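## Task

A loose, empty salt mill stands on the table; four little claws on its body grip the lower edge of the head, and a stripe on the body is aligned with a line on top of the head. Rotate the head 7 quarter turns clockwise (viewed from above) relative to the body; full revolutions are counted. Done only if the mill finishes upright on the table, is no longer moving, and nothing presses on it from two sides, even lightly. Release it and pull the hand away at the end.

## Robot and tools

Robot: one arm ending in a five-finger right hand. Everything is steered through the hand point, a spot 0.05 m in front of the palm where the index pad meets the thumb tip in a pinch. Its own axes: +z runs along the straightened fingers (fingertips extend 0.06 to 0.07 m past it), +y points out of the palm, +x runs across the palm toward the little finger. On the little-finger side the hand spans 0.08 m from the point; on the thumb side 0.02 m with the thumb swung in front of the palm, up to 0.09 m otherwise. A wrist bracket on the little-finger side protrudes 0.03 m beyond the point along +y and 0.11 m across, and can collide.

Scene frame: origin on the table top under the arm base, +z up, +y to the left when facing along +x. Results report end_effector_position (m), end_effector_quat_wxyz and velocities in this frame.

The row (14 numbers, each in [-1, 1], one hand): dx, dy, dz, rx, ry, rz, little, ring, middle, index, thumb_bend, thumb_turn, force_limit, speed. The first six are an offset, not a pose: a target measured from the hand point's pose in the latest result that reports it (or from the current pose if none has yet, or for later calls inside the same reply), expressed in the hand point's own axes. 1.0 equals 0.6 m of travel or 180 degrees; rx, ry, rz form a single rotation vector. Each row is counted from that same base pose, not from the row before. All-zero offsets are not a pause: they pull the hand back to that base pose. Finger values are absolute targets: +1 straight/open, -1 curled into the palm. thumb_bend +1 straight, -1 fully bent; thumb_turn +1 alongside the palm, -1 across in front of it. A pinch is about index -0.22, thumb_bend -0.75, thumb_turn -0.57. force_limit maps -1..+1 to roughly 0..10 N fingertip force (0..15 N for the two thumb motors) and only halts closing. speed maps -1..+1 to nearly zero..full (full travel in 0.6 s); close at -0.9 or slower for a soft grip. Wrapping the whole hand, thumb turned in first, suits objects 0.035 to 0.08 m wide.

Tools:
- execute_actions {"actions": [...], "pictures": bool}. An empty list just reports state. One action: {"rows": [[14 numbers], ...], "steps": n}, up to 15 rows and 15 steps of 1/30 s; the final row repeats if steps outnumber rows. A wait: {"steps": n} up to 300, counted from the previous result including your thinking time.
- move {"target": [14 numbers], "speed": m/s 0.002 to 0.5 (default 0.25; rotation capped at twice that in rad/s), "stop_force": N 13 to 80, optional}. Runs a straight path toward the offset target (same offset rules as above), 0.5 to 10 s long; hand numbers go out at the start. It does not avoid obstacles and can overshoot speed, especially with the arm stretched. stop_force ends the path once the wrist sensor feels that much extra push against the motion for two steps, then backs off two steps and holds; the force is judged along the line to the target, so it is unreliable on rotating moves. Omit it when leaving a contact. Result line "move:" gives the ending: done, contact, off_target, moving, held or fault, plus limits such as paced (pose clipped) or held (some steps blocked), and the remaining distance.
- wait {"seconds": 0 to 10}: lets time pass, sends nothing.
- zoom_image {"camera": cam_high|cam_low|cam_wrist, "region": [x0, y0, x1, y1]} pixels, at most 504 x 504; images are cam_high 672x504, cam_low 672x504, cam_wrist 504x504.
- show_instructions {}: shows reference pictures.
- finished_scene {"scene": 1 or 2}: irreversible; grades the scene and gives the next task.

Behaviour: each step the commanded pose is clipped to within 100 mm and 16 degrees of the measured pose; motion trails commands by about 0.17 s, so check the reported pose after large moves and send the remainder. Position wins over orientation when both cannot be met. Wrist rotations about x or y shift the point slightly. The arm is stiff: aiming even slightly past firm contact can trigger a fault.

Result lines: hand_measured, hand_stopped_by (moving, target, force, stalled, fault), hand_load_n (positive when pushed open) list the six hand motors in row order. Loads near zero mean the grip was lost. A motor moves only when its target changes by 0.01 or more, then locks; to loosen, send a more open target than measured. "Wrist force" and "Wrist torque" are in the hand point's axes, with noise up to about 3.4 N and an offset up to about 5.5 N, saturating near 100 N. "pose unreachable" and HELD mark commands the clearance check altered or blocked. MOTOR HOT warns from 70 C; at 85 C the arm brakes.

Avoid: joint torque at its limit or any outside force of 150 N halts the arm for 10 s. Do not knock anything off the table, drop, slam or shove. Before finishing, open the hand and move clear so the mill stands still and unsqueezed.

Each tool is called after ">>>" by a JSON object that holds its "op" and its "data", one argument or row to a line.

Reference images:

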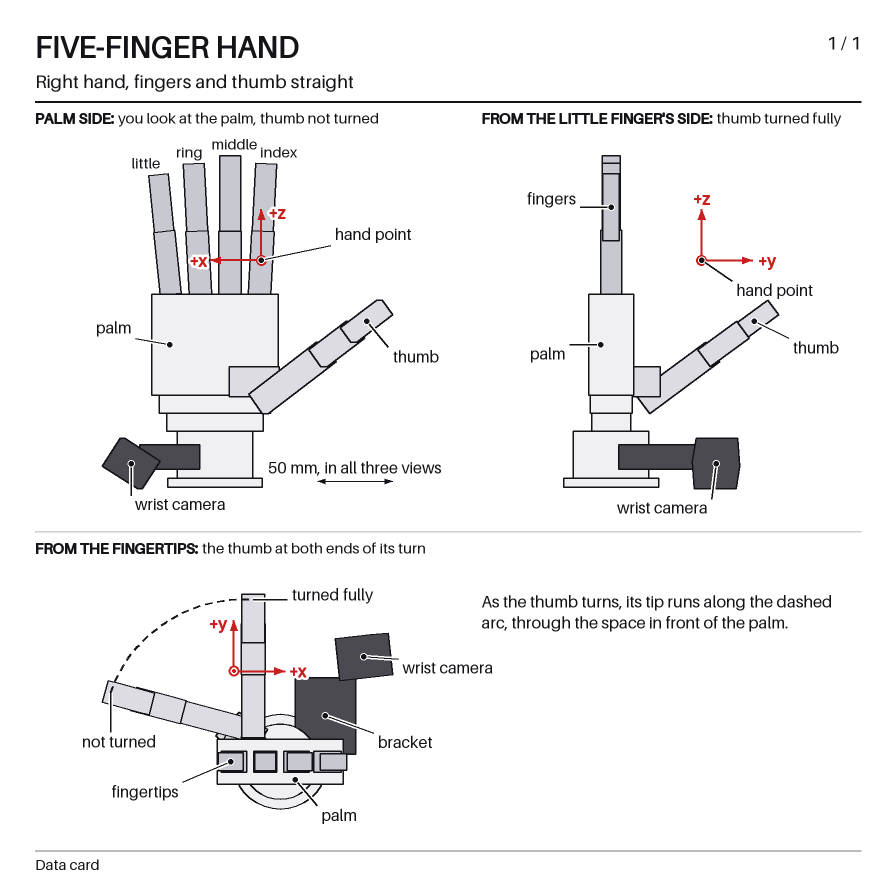

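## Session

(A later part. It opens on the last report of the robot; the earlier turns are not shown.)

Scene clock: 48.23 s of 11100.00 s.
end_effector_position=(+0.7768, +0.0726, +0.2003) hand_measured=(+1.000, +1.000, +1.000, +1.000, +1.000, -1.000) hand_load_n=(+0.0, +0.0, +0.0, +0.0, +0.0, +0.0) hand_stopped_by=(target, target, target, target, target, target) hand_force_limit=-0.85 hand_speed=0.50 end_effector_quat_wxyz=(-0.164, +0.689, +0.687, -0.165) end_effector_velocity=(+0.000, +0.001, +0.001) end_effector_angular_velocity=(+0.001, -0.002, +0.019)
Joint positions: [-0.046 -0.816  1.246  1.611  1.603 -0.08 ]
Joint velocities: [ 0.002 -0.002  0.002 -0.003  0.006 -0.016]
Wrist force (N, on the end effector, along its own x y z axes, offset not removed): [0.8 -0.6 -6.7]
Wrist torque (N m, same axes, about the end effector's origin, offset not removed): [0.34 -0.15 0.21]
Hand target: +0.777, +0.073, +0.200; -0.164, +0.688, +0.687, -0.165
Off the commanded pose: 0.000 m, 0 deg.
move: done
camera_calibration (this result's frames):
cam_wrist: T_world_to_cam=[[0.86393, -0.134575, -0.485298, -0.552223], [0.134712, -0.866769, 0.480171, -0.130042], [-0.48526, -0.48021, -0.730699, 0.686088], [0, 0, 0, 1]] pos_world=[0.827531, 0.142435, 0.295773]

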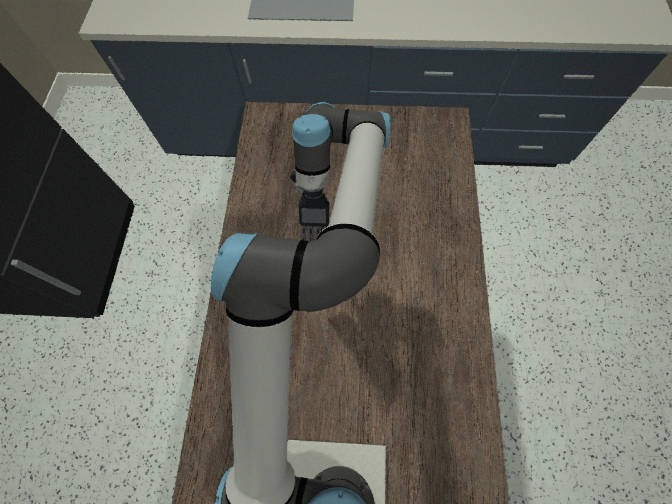

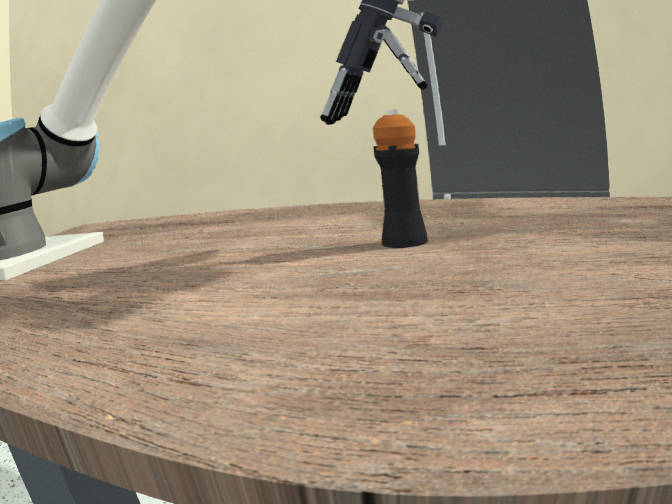

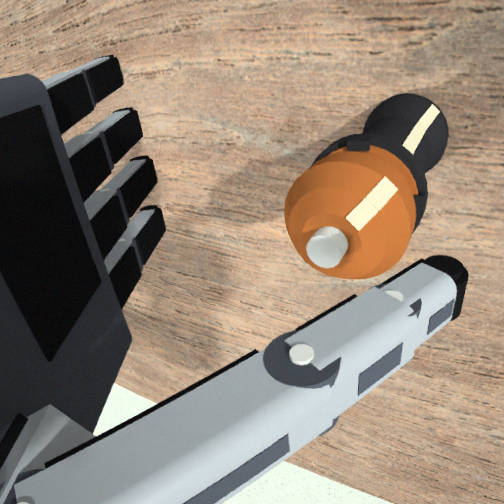

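>>> {"op": "move", "data": {
  "target": [0,0,0,0,0,0,1,1,0.5,0.5,0,-1,-0.85,0.5]
}}

>>> {"op": "zoom_image", "data": {
  "camera": "cam_low",
  "region": [290, 0, 470, 170]
}}

Scene clock: 51.17 s of 11100.00 s.
end_effector_position=(+0.7768, +0.0726, +0.2003) hand_measured=(+1.000, +1.000, +0.500, +0.500, +0.000, -1.000) hand_load_n=(+0.0, +0.0, +0.0, +0.0, +0.0, +0.0) hand_stopped_by=(target, target, target, target, target, target) hand_force_limit=-0.85 hand_speed=0.50 end_effector_quat_wxyz=(-0.164, +0.689, +0.687, -0.165) end_effector_velocity=(-0.000, -0.001, -0.000) end_effector_angular_velocity=(-0.000, +0.001, -0.001)
Joint positions: [-0.046 -0.816  1.246  1.611  1.603 -0.08 ]
Joint velocities: [-0.001  0.     0.001 -0.     0.     0.   ]
Wrist force (N, on the end effector, along its own x y z axes, offset not removed): [-1.2 -1.0 0.0]
Wrist torque (N m, same axes, about the end effector's origin, offset not removed): [0.03 -0.11 -0.10]
Hand target: +0.777, +0.073, +0.200; -0.164, +0.689, +0.687, -0.165
Off the commanded pose: 0.000 m, 0 deg.
move: done
camera_calibration (this result's frames):
cam_wrist: T_world_to_cam=[[0.863983, -0.134465, -0.485235, -0.552239], [0.13479, -0.866748, 0.480188, -0.130061], [-0.485145, -0.480279, -0.73073, 0.686082], [0, 0, 0, 1]] pos_world=[0.827505, 0.142524, 0.295828]

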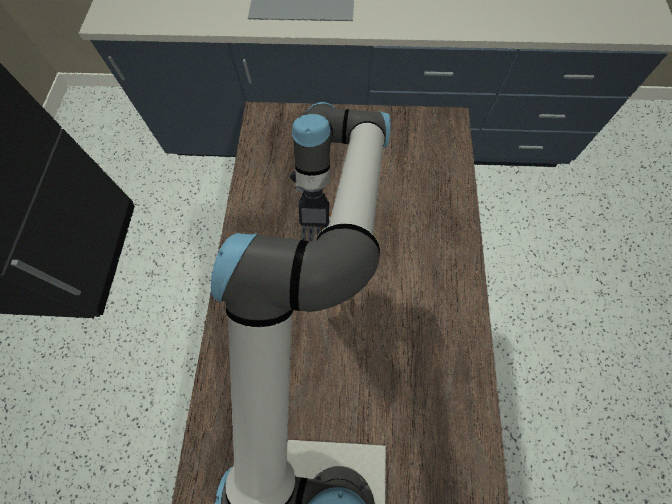

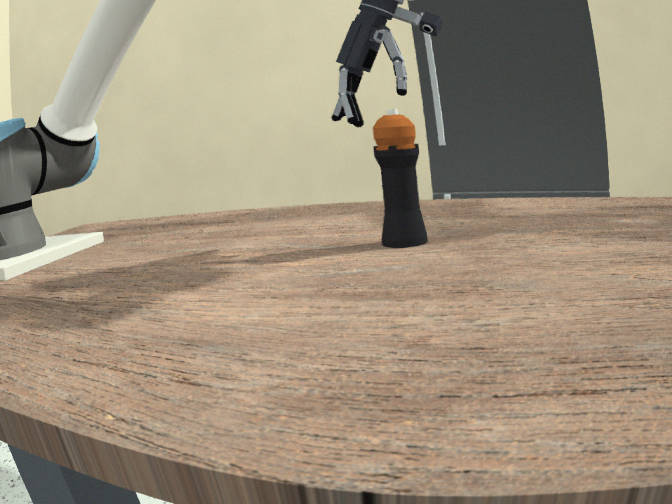

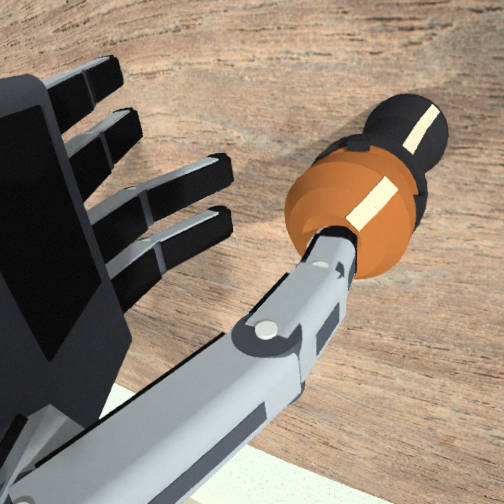

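Region (290, 0, 470, 170) of cam_low's 672x504 image, scaled by 2.800, with more detail than that image has.

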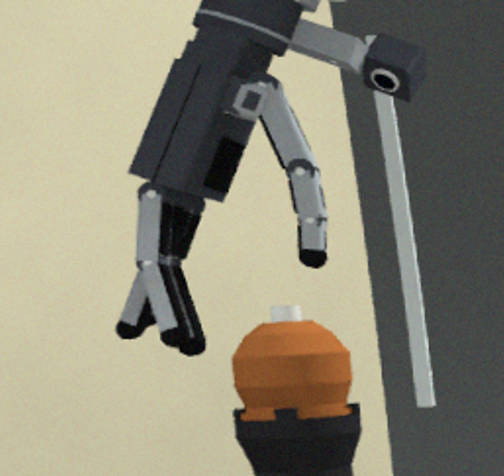

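>>> {"op": "move", "data": {
  "target": [-0.0227,0.0327,-0.0167,0,0,0,1,1,1,1,0.7,-1,-0.85,0.5],
  "speed": 0.08
}}

>>> {"op": "move", "data": {
  "target": [0,0.0318,0.0624,0,0,0,1,1,1,1,0.7,-1,-0.85,0.5],
  "speed": 0.03,
  "stop_force": 13
}}

>>> {"op": "zoom_image", "data": {
  "camera": "cam_low",
  "region": [300, 20, 480, 190]
}}

Scene clock: 55.87 s of 11100.00 s.
end_effector_position=(+0.7985, +0.0592, +0.2005) hand_measured=(+1.000, +1.000, +1.000, +1.000, +0.700, -1.000) hand_load_n=(+0.0, +0.0, +0.0, +0.0, +0.0, +0.0) hand_stopped_by=(target, target, target, target, target, target) hand_force_limit=-0.85 hand_speed=0.50 end_effector_quat_wxyz=(-0.164, +0.689, +0.687, -0.165) end_effector_velocity=(+0.003, -0.001, +0.000) end_effector_angular_velocity=(+0.001, +0.001, +0.000)
Joint positions: [-0.06  -0.784  1.186  1.637  1.609 -0.092]
Joint velocities: [-0.001  0.005 -0.009  0.005  0.    -0.002]
Wrist force (N, on the end effector, along its own x y z axes, offset not removed): [1.0 -0.2 -2.5]
Wrist torque (N m, same axes, about the end effector's origin, offset not removed): [0.18 -0.52 0.14]
Hand target: +0.799, +0.059, +0.200; -0.164, +0.689, +0.687, -0.165
Off the commanded pose: 0.000 m, 0 deg.
After step 90, 0.80 s passed at rest.
move: done
camera_calibration (this result's frames):
cam_wrist: T_world_to_cam=[[0.864013, -0.134459, -0.485183, -0.572755], [0.134757, -0.866757, 0.48018, -0.144666], [-0.4851, -0.480263, -0.73077, 0.690208], [0, 0, 0, 1]] pos_world=[0.849183, 0.129079, 0.295958]

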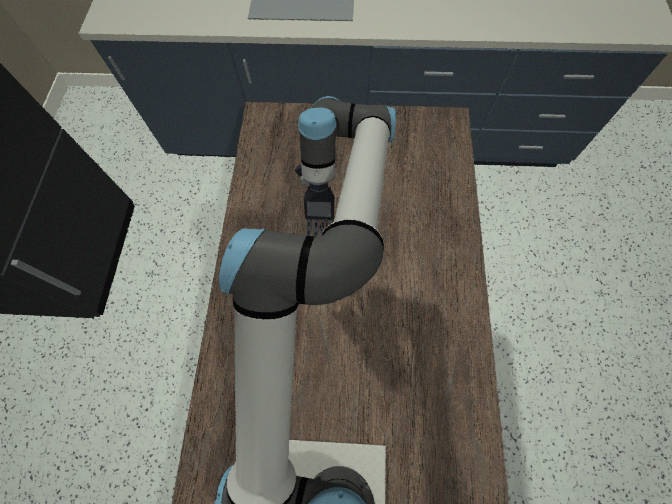

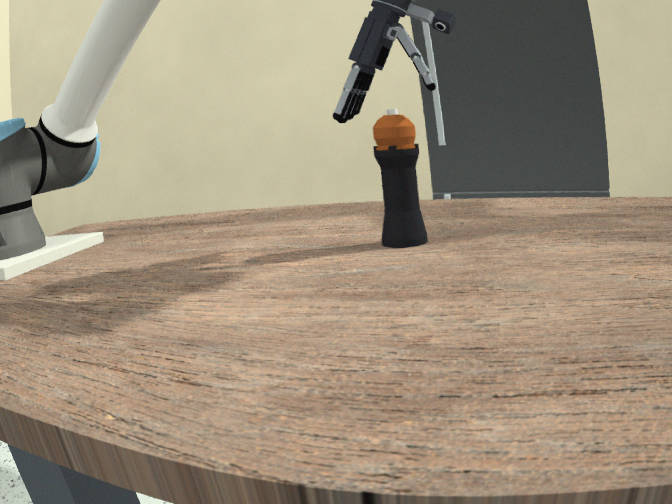

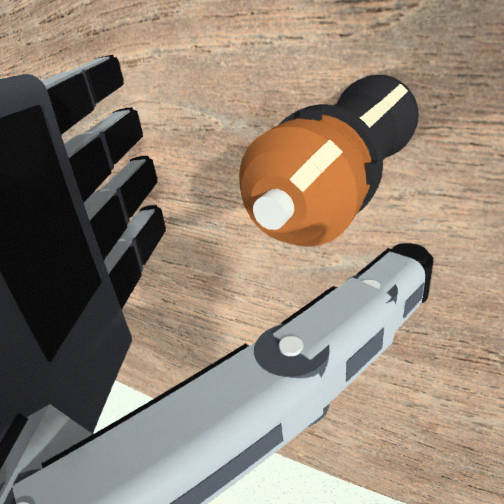

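Scene clock: 57.63 s of 11100.00 s.
end_effector_position=(+0.7986, +0.0591, +0.1588) hand_measured=(+1.000, +1.000, +1.000, +1.000, +0.700, -1.000) hand_load_n=(+0.0, +0.0, +0.0, +0.0, +0.0, +0.0) hand_stopped_by=(target, target, target, target, target, target) hand_force_limit=-0.85 hand_speed=0.50 end_effector_quat_wxyz=(-0.164, +0.689, +0.687, -0.165) end_effector_velocity=(+0.000, +0.001, -0.003) end_effector_angular_velocity=(-0.000, -0.001, +0.003)
Joint positions: [-0.059 -0.753  1.21   1.583  1.609 -0.092]
Joint velocities: [ 0.002  0.002  0.    -0.004  0.001 -0.001]
Wrist force (N, on the end effector, along its own x y z axes, offset not removed): [-0.8 1.5 -3.0]
Wrist torque (N m, same axes, about the end effector's origin, offset not removed): [0.42 -0.22 0.19]
Hand target: +0.799, +0.059, +0.158; -0.164, +0.689, +0.687, -0.165
Off the commanded pose: 0.000 m, 0 deg.
move: done
camera_calibration (this result's frames):
cam_wrist: T_world_to_cam=[[0.864008, -0.134459, -0.485191, -0.593095], [0.134761, -0.866757, 0.480178, -0.124792], [-0.485108, -0.480263, -0.730765, 0.659792], [0, 0, 0, 1]] pos_world=[0.849326, 0.128962, 0.254311]

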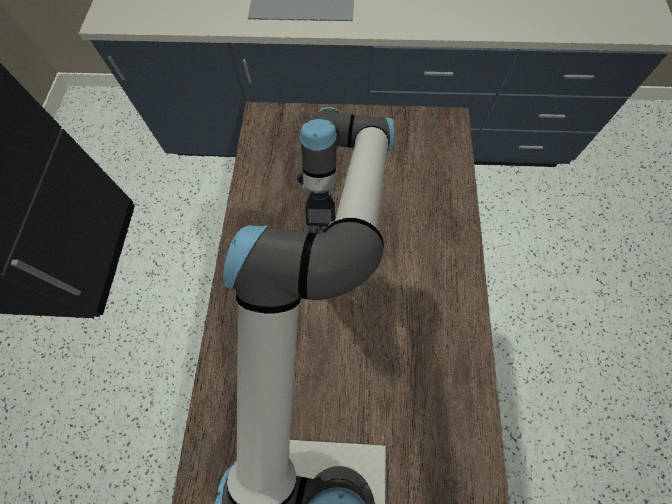

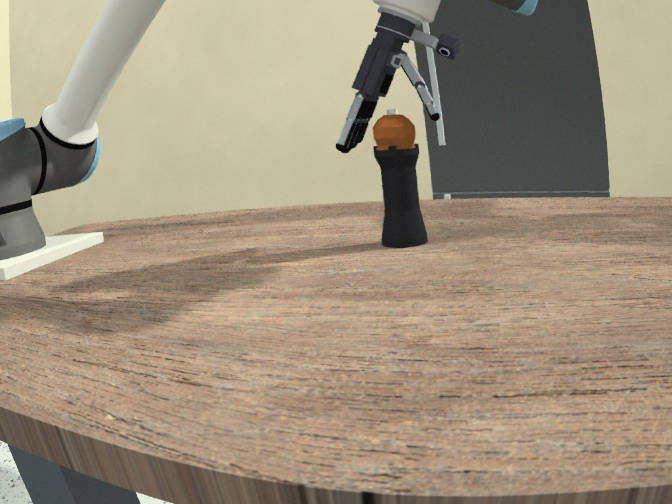

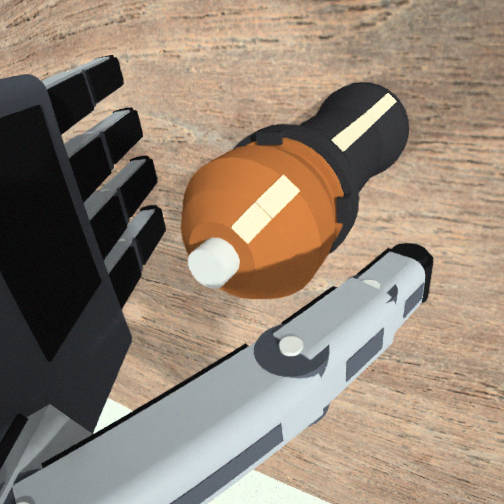

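Region (300, 20, 480, 190) of cam_low's 672x504 image, scaled by 2.800, with more detail than that image has.

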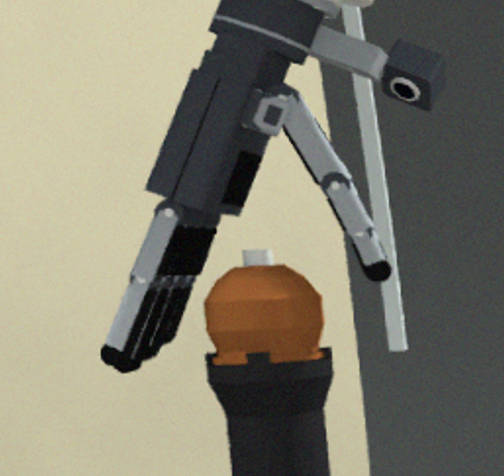

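>>> {"op": "move", "data": {
  "target": [0,0.0306,-0.001,0,0,0,1,1,1,1,0.2,-1,-0.85,0.0],
  "speed": 0.015
}}

>>> {"op": "zoom_image", "data": {
  "camera": "cam_low",
  "region": [300, 20, 480, 190]
}}

Scene clock: 61.17 s of 11100.00 s.
end_effector_position=(+0.8149, +0.0591, +0.1512) hand_measured=(+1.000, +1.000, +1.000, +1.000, +0.200, -1.000) hand_load_n=(+0.0, +0.0, +0.0, +0.0, +0.0, +0.0) hand_stopped_by=(target, target, target, target, target, target) hand_force_limit=-0.85 hand_speed=0.00 end_effector_quat_wxyz=(-0.164, +0.689, +0.687, -0.165) end_effector_velocity=(+0.003, -0.000, +0.000) end_effector_angular_velocity=(+0.000, -0.002, +0.002)
Joint positions: [-0.057 -0.721  1.164  1.596  1.608 -0.09 ]
Joint velocities: [-0.     0.004 -0.008  0.003  0.    -0.002]
Wrist force (N, on the end effector, along its own x y z axes, offset not removed): [0.3 -0.8 -3.5]
Wrist torque (N m, same axes, about the end effector's origin, offset not removed): [0.08 -0.37 0.04]
Hand target: +0.815, +0.059, +0.151; -0.164, +0.689, +0.687, -0.165
Off the commanded pose: 0.000 m, 0 deg.
move: done
camera_calibration (this result's frames):
cam_wrist: T_world_to_cam=[[0.864015, -0.134457, -0.485179, -0.610928], [0.134757, -0.866757, 0.48018, -0.123362], [-0.485096, -0.480264, -0.730772, 0.662132], [0, 0, 0, 1]] pos_world=[0.865673, 0.128929, 0.246694]

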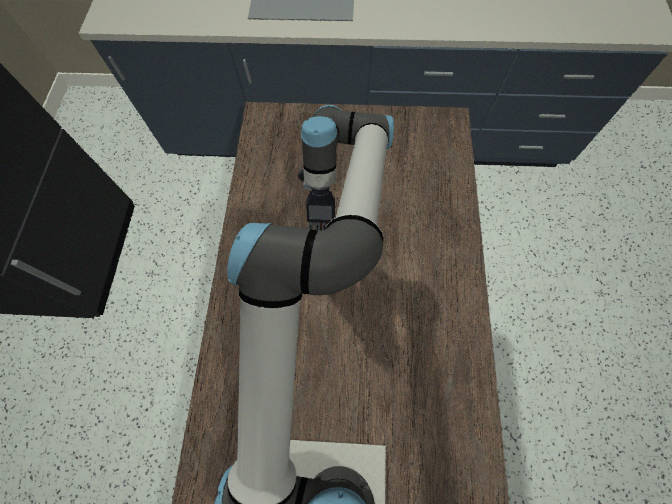

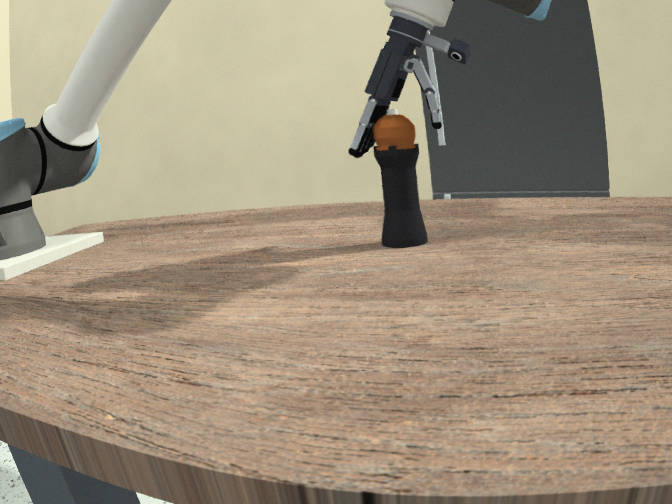

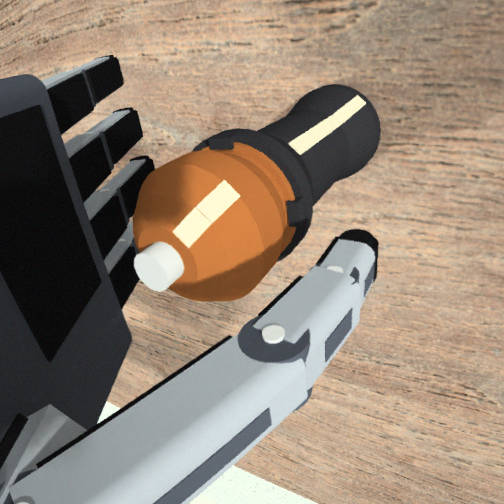

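Region (300, 20, 480, 190) of cam_low's 672x504 image, scaled by 2.800, with more detail than that image has.

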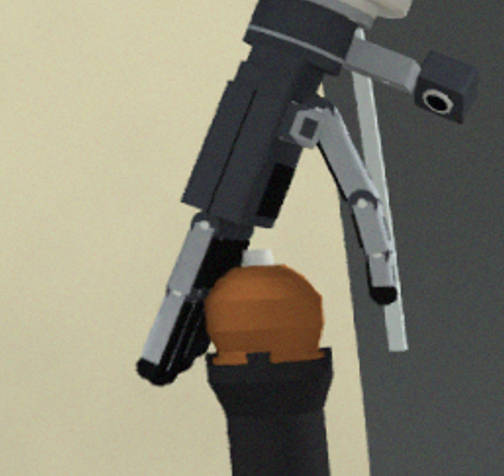

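>>> {"op": "move", "data": {
  "target": [0,0.005,0,0,0,0,1,1,0.9,0.9,-0.9,-1,-0.7,-0.6],
  "speed": 0.005
}}

>>> {"op": "zoom_image", "data": {
  "camera": "cam_low",
  "region": [300, 20, 480, 190]
}}

Scene clock: 64.20 s of 11100.00 s.
end_effector_position=(+0.8176, +0.0590, +0.1498) hand_measured=(+1.000, +1.000, +0.900, +0.900, -0.622, -1.000) hand_load_n=(+0.0, +0.0, +1.5, +0.5, +3.0, +0.0) hand_stopped_by=(target, target, target, target, force, target) hand_force_limit=-0.70 hand_speed=-0.60 end_effector_quat_wxyz=(-0.164, +0.689, +0.687, -0.165) end_effector_velocity=(+0.000, +0.001, -0.001) end_effector_angular_velocity=(-0.000, +0.001, +0.002)
Joint positions: [-0.057 -0.716  1.157  1.599  1.608 -0.09 ]
Joint velocities: [ 0.001  0.001 -0.    -0.     0.    -0.001]
Wrist force (N, on the end effector, along its own x y z axes, offset not removed): [-0.3 -2.0 -5.3]
Wrist torque (N m, same axes, about the end effector's origin, offset not removed): [1.00 -0.14 -0.05]
Hand target: +0.818, +0.059, +0.150; -0.164, +0.689, +0.687, -0.165
Off the commanded pose: 0.000 m, 0 deg.
move: done
camera_calibration (this result's frames):
cam_wrist: T_world_to_cam=[[0.86401, -0.134457, -0.485188, -0.613895], [0.134761, -0.866758, 0.480178, -0.123078], [-0.485104, -0.480263, -0.730768, 0.662441], [0, 0, 0, 1]] pos_world=[0.86835, 0.128924, 0.245335]

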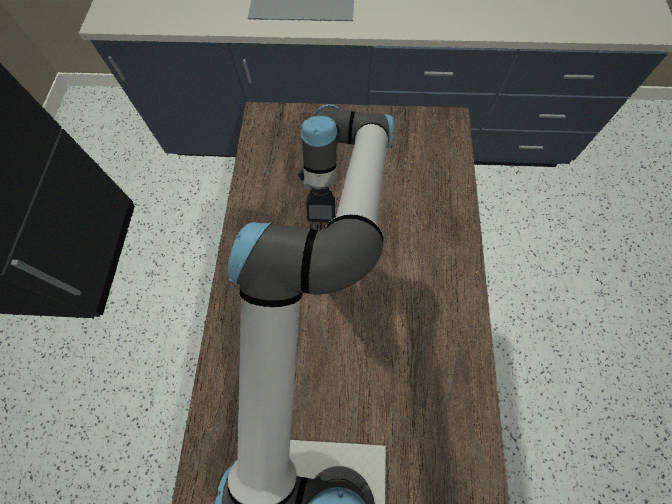

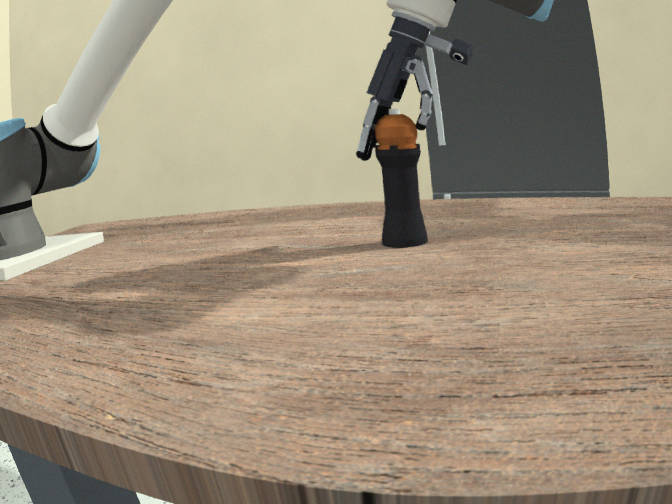

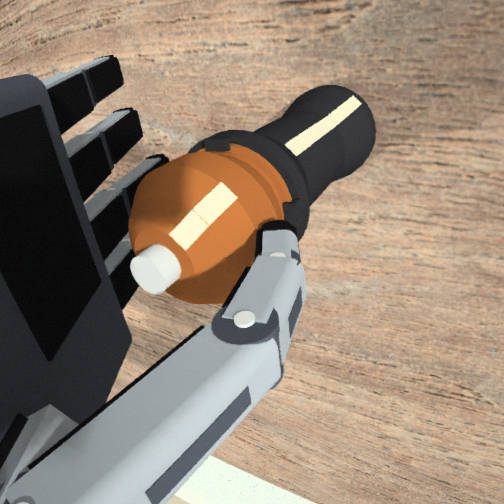

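Region (300, 20, 480, 190) of cam_low's 672x504 image, scaled by 2.800, with more detail than that image has.

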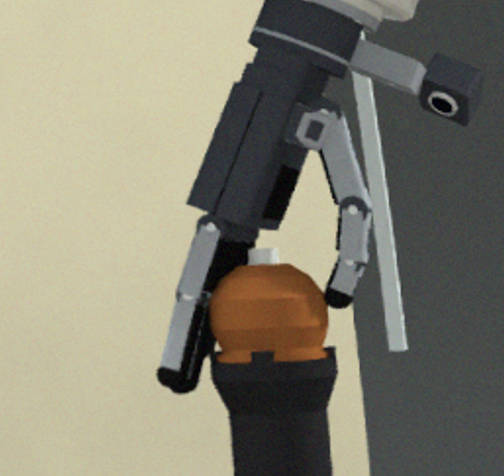

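>>> {"op": "move", "data": {
  "target": [0,-0.0037,0.0019,0,0,0,1,1,0.9,0.9,-0.95,-1,0.3,-0.8],
  "speed": 0.005
}}

>>> {"op": "zoom_image", "data": {
  "camera": "cam_low",
  "region": [300, 20, 540, 260]
}}

Scene clock: 66.13 s of 11100.00 s.
end_effector_position=(+0.8153, +0.0591, +0.1498) hand_measured=(+1.000, +1.000, +0.900, +0.900, -0.670, -1.000) hand_load_n=(+0.0, +0.0, +1.5, +1.0, +8.5, +0.5) hand_stopped_by=(target, target, target, target, force, target) hand_force_limit=0.30 hand_speed=-0.80 end_effector_quat_wxyz=(-0.164, +0.689, +0.687, -0.165) end_effector_velocity=(-0.001, -0.000, -0.002) end_effector_angular_velocity=(-0.000, -0.000, +0.000)
Joint positions: [-0.057 -0.719  1.164  1.595  1.608 -0.09 ]
Joint velocities: [-0.    -0.     0.004 -0.004  0.    -0.   ]
Wrist force (N, on the end effector, along its own x y z axes, offset not removed): [-2.7 -0.5 -4.2]
Wrist torque (N m, same axes, about the end effector's origin, offset not removed): [0.17 0.14 0.01]
Hand target: +0.815, +0.059, +0.150; -0.164, +0.689, +0.687, -0.165
Off the commanded pose: 0.000 m, 0 deg.
move: done
camera_calibration (this result's frames):
cam_wrist: T_world_to_cam=[[0.864027, -0.134393, -0.485177, -0.611918], [0.134761, -0.866805, 0.480093, -0.122661], [-0.485075, -0.480196, -0.730831, 0.661327], [0, 0, 0, 1]] pos_world=[0.866036, 0.129006, 0.245318]

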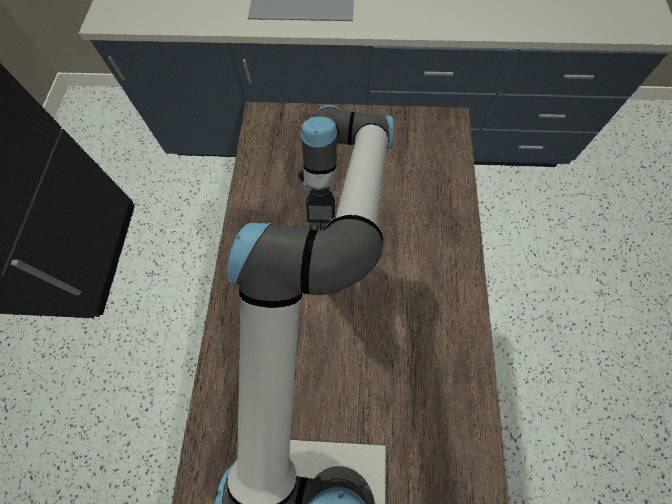

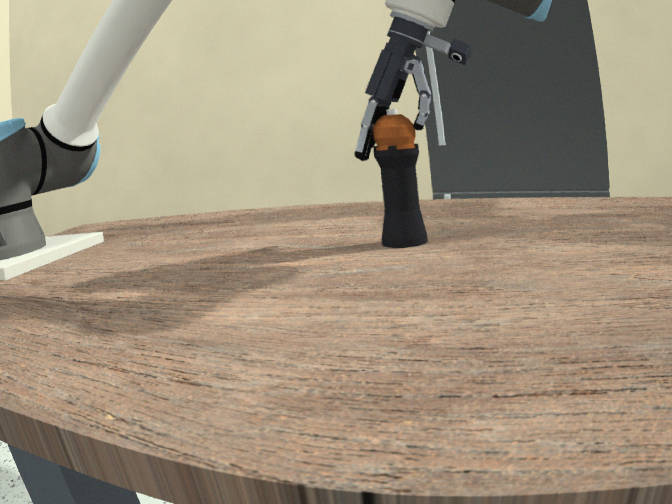

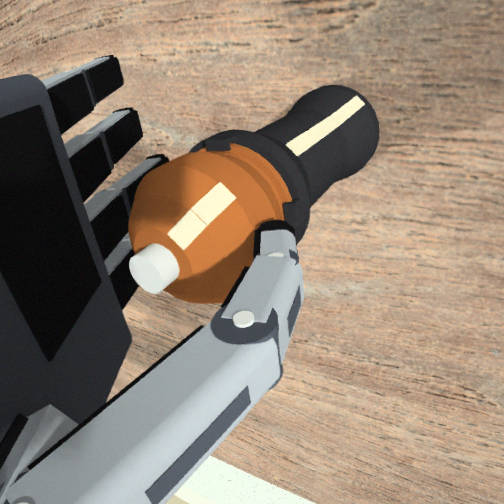

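Region (300, 20, 540, 260) of cam_low's 672x504 image, scaled by 2.100, with more detail than that image has.

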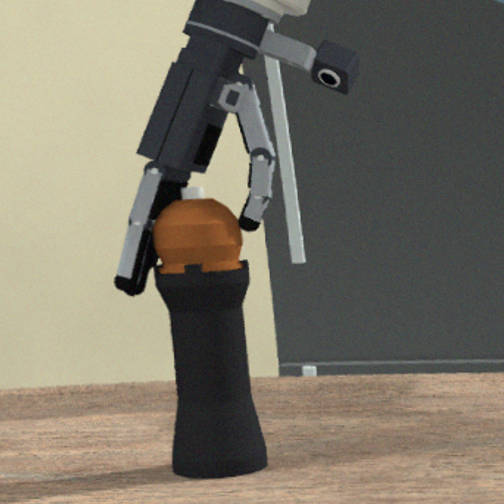

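>>> {"op": "move", "data": {
  "target": [0,0.003,0.006,0,0,0,1,1,0.9,0.9,-0.95,-1,0.3,-0.8],
  "speed": 0.002,
  "stop_force": 13
}}

>>> {"op": "move", "data": {
  "target": [-0.01115,-0.0056,0.00286,0,0.0377,0.0743,1,1,0.9,0.9,-0.95,-1,0.3,-0.8],
  "speed": 0.1
}}

Scene clock: 68.77 s of 11100.00 s.
end_effector_position=(+0.8152, +0.0590, +0.1491) hand_measured=(+1.000, +1.000, +0.900, +0.900, -0.670, -1.000) hand_load_n=(+0.0, +0.0, +2.0, +1.0, +9.5, +0.5) hand_stopped_by=(target, target, target, target, force, target) hand_force_limit=0.30 hand_speed=-0.80 end_effector_quat_wxyz=(-0.164, +0.689, +0.687, -0.165) end_effector_velocity=(-0.000, +0.002, -0.000) end_effector_angular_velocity=(+0.000, +0.002, +0.002)
Joint positions: [-0.057 -0.719  1.165  1.594  1.608 -0.09 ]
Joint velocities: [ 0.002  0.001 -0.001  0.002 -0.    -0.   ]
Wrist force (N, on the end effector, along its own x y z axes, offset not removed): [-0.8 -4.3 -17.7]
Wrist torque (N m, same axes, about the end effector's origin, offset not removed): [0.84 0.21 -0.01]
Hand target: +0.815, +0.059, +0.149; -0.164, +0.689, +0.687, -0.165
Off the commanded pose: 0.003 m, 0 deg.
move: contact
camera_calibration (this result's frames):
cam_wrist: T_world_to_cam=[[0.864067, -0.134462, -0.485085, -0.612185], [0.134705, -0.866752, 0.480204, -0.122379], [-0.485018, -0.480272, -0.730819, 0.660675], [0, 0, 0, 1]] pos_world=[0.865894, 0.128916, 0.244639]

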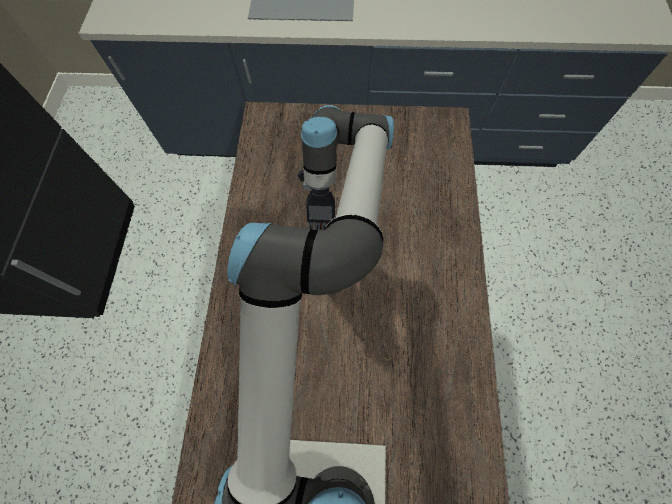

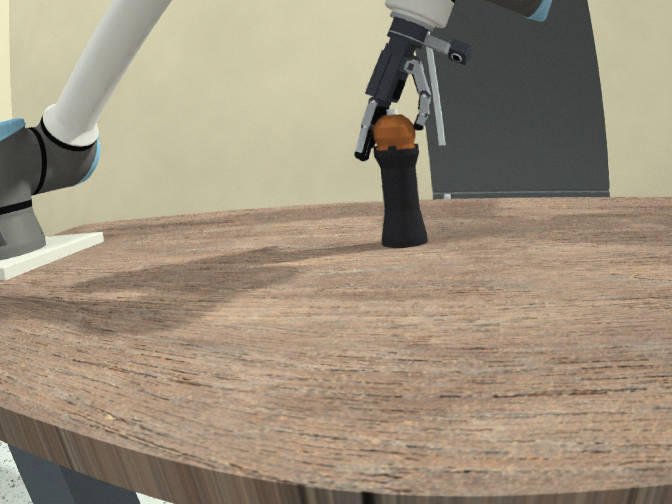

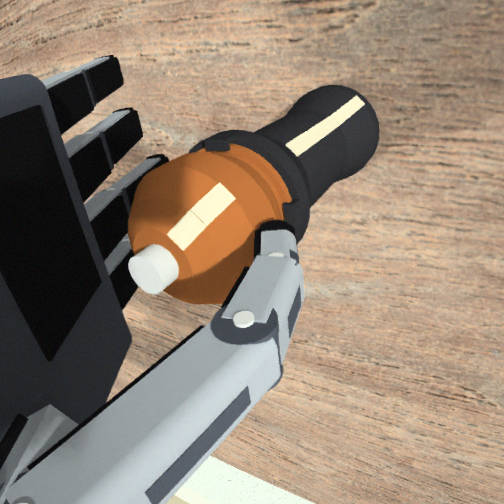

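Scene clock: 70.50 s of 11100.00 s.
end_effector_position=(+0.8114, +0.0524, +0.1492) hand_measured=(+1.000, +1.000, +0.900, +0.900, -0.670, -1.000) hand_load_n=(+0.0, +0.0, +2.0, +1.0, +9.5, +0.0) hand_stopped_by=(target, target, target, target, force, target) hand_force_limit=0.30 hand_speed=-0.80 end_effector_quat_wxyz=(-0.184, +0.772, +0.592, -0.142) end_effector_velocity=(-0.000, -0.001, -0.000) end_effector_angular_velocity=(-0.000, +0.001, -0.016)
Joint positions: [-0.086 -0.719  1.165  1.593  1.503  0.117]
Joint velocities: [-0.003  0.     0.    -0.    -0.006  0.013]
Wrist force (N, on the end effector, along its own x y z axes, offset not removed): [-2.5 -3.1 -15.4]
Wrist torque (N m, same axes, about the end effector's origin, offset not removed): [0.86 0.20 0.00]
Hand target: +0.811, +0.052, +0.149; -0.184, +0.773, +0.591, -0.142
Off the commanded pose: 0.000 m, 0 deg.
move: done
camera_calibration (this result's frames):
cam_wrist: T_world_to_cam=[[0.800648, -0.351968, -0.484851, -0.546995], [-0.0927836, -0.872329, 0.480034, 0.0572883], [-0.591907, -0.339352, -0.731086, 0.735074], [0, 0, 0, 1]] pos_world=[0.878361, 0.106899, 0.24469]

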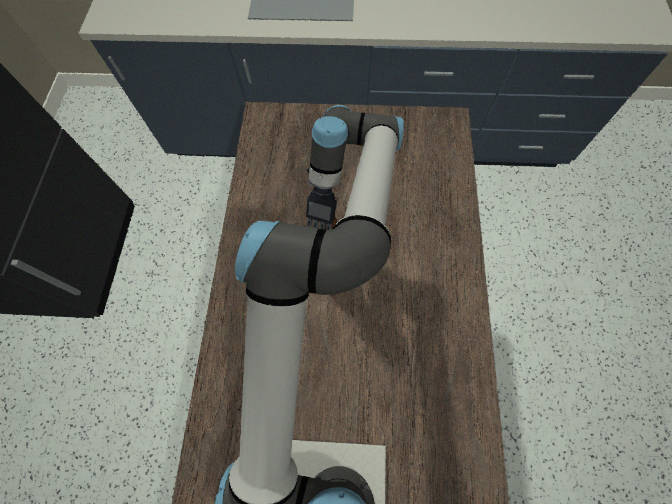

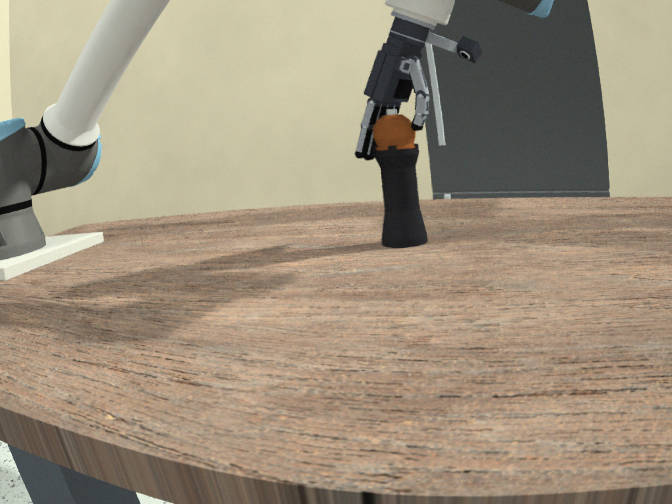

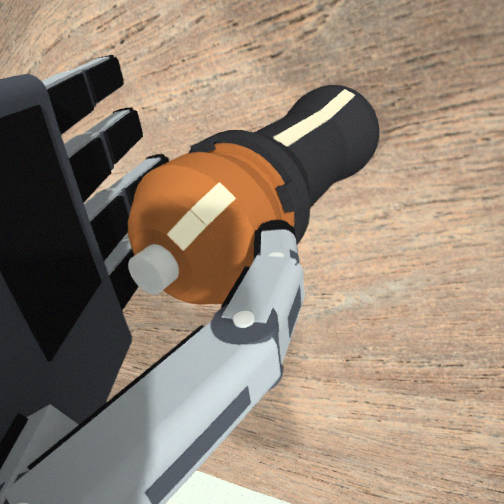

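>>> {"op": "move", "data": {
  "target": [-0.01447,-0.00796,0.00424,0,0.0502,0.0991,1,1,0.9,0.9,-0.95,-1,0.3,-0.8],
  "speed": 0.15
}}

>>> {"op": "move", "data": {
  "target": [-0.01447,-0.00796,0.00424,0,0.0502,0.0991,1,1,0.9,0.9,-0.95,-1,0.3,-0.8],
  "speed": 0.15
}}

Scene clock: 73.10 s of 11100.00 s.
end_effector_position=(+0.8040, +0.0455, +0.1491) hand_measured=(+1.000, +1.000, +0.900, +0.900, -0.670, -1.000) hand_load_n=(+0.0, +0.0, +2.0, +1.0, +10.0, +0.0) hand_stopped_by=(target, target, target, target, force, target) hand_force_limit=0.30 hand_speed=-0.80 end_effector_quat_wxyz=(-0.205, +0.863, +0.450, -0.108) end_effector_velocity=(+0.000, -0.000, +0.000) end_effector_angular_velocity=(-0.001, -0.003, -0.014)
Joint positions: [-0.124 -0.734  1.186  1.551  1.369  0.397]
Joint velocities: [-0.002 -0.002  0.001 -0.004 -0.005  0.012]
Wrist force (N, on the end effector, along its own x y z axes, offset not removed): [1.1 -5.1 -21.0]
Wrist torque (N m, same axes, about the end effector's origin, offset not removed): [1.09 -0.19 0.20]
Hand target: +0.804, +0.045, +0.149; -0.206, +0.863, +0.449, -0.108
Off the commanded pose: 0.000 m, 0 deg.
move: done
camera_calibration (this result's frames):
cam_wrist: T_world_to_cam=[[0.633421, -0.603237, -0.484647, -0.397662], [-0.384061, -0.78881, 0.47987, 0.281007], [-0.67177, -0.117826, -0.731329, 0.782459], [0, 0, 0, 1]] pos_world=[0.885444, 0.0739711, 0.244663]

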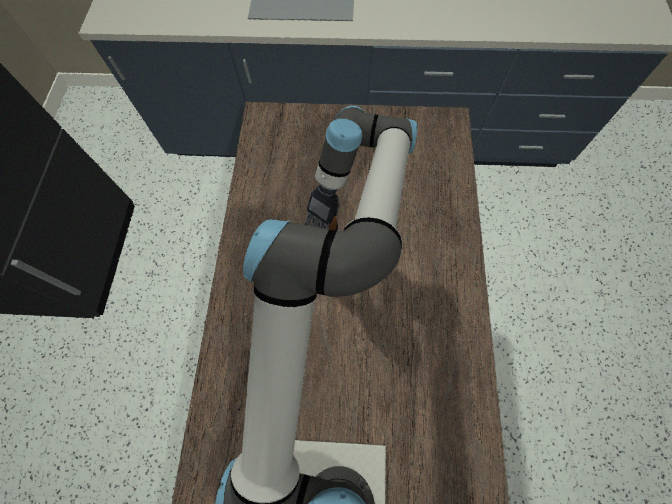

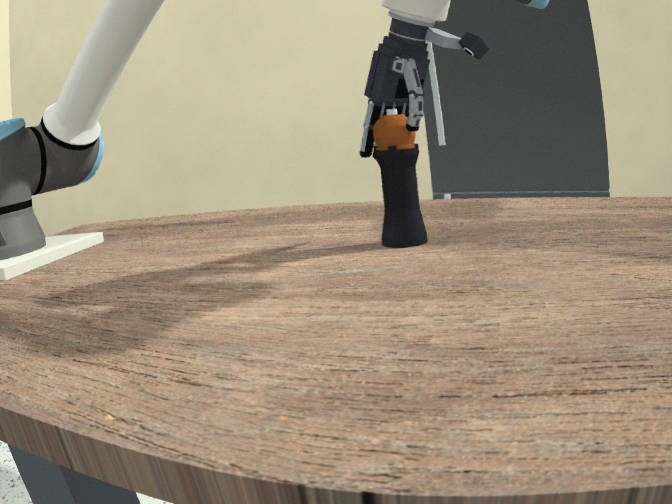

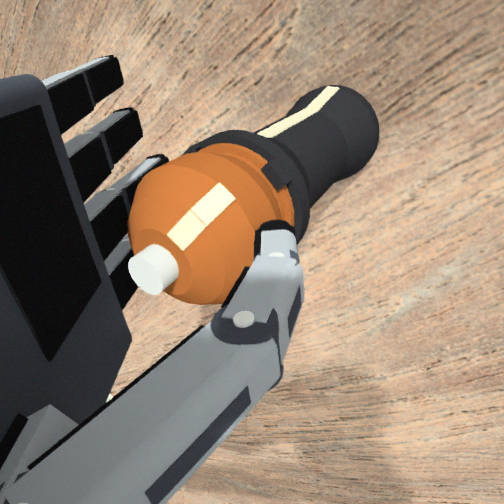

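Scene clock: 74.73 s of 11100.00 s.
end_effector_position=(+0.7947, +0.0415, +0.1490) hand_measured=(+1.000, +1.000, +0.900, +0.900, -0.670, -1.000) hand_load_n=(+0.0, +0.0, +2.0, +1.0, +10.0, +0.0) hand_stopped_by=(target, target, target, target, force, target) hand_force_limit=0.30 hand_speed=-0.80 end_effector_quat_wxyz=(-0.221, +0.927, +0.294, -0.071) end_effector_velocity=(-0.000, +0.001, -0.001) end_effector_angular_velocity=(-0.000, -0.000, -0.016)
Joint positions: [-0.16  -0.764  1.228  1.466  1.249  0.694]
Joint velocities: [ 0.    -0.001  0.002 -0.006 -0.005  0.016]
Wrist force (N, on the end effector, along its own x y z axes, offset not removed): [-1.0 -5.4 -17.9]
Wrist torque (N m, same axes, about the end effector's origin, offset not removed): [0.83 0.10 -0.06]
Hand target: +0.795, +0.042, +0.149; -0.221, +0.928, +0.293, -0.071
Off the commanded pose: 0.000 m, 0 deg.
move: done
camera_calibration (this result's frames):
cam_wrist: T_world_to_cam=[[0.390757, -0.7826, -0.484609, -0.193897], [-0.629483, -0.61131, 0.479636, 0.462015], [-0.67161, 0.117632, -0.731507, 0.765781], [0, 0, 0, 1]] pos_world=[0.880904, 0.0406098, 0.244611]

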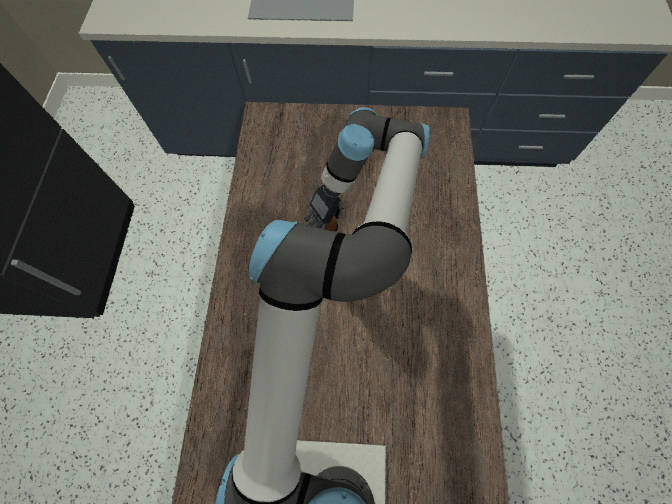

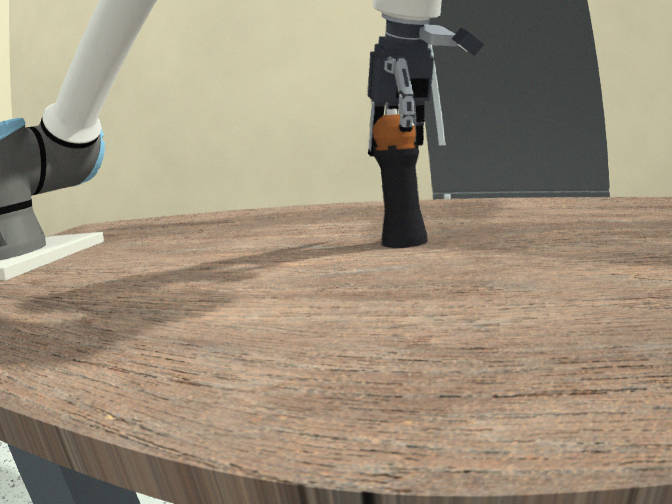

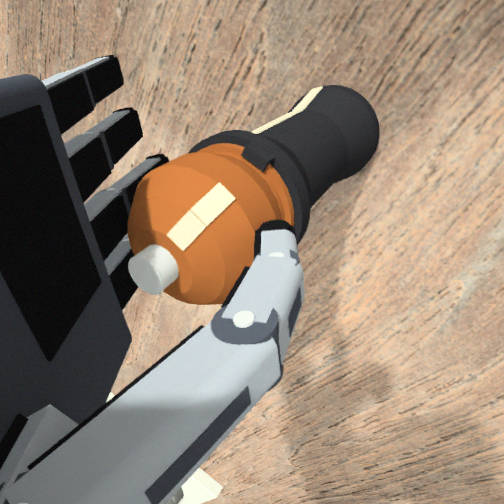

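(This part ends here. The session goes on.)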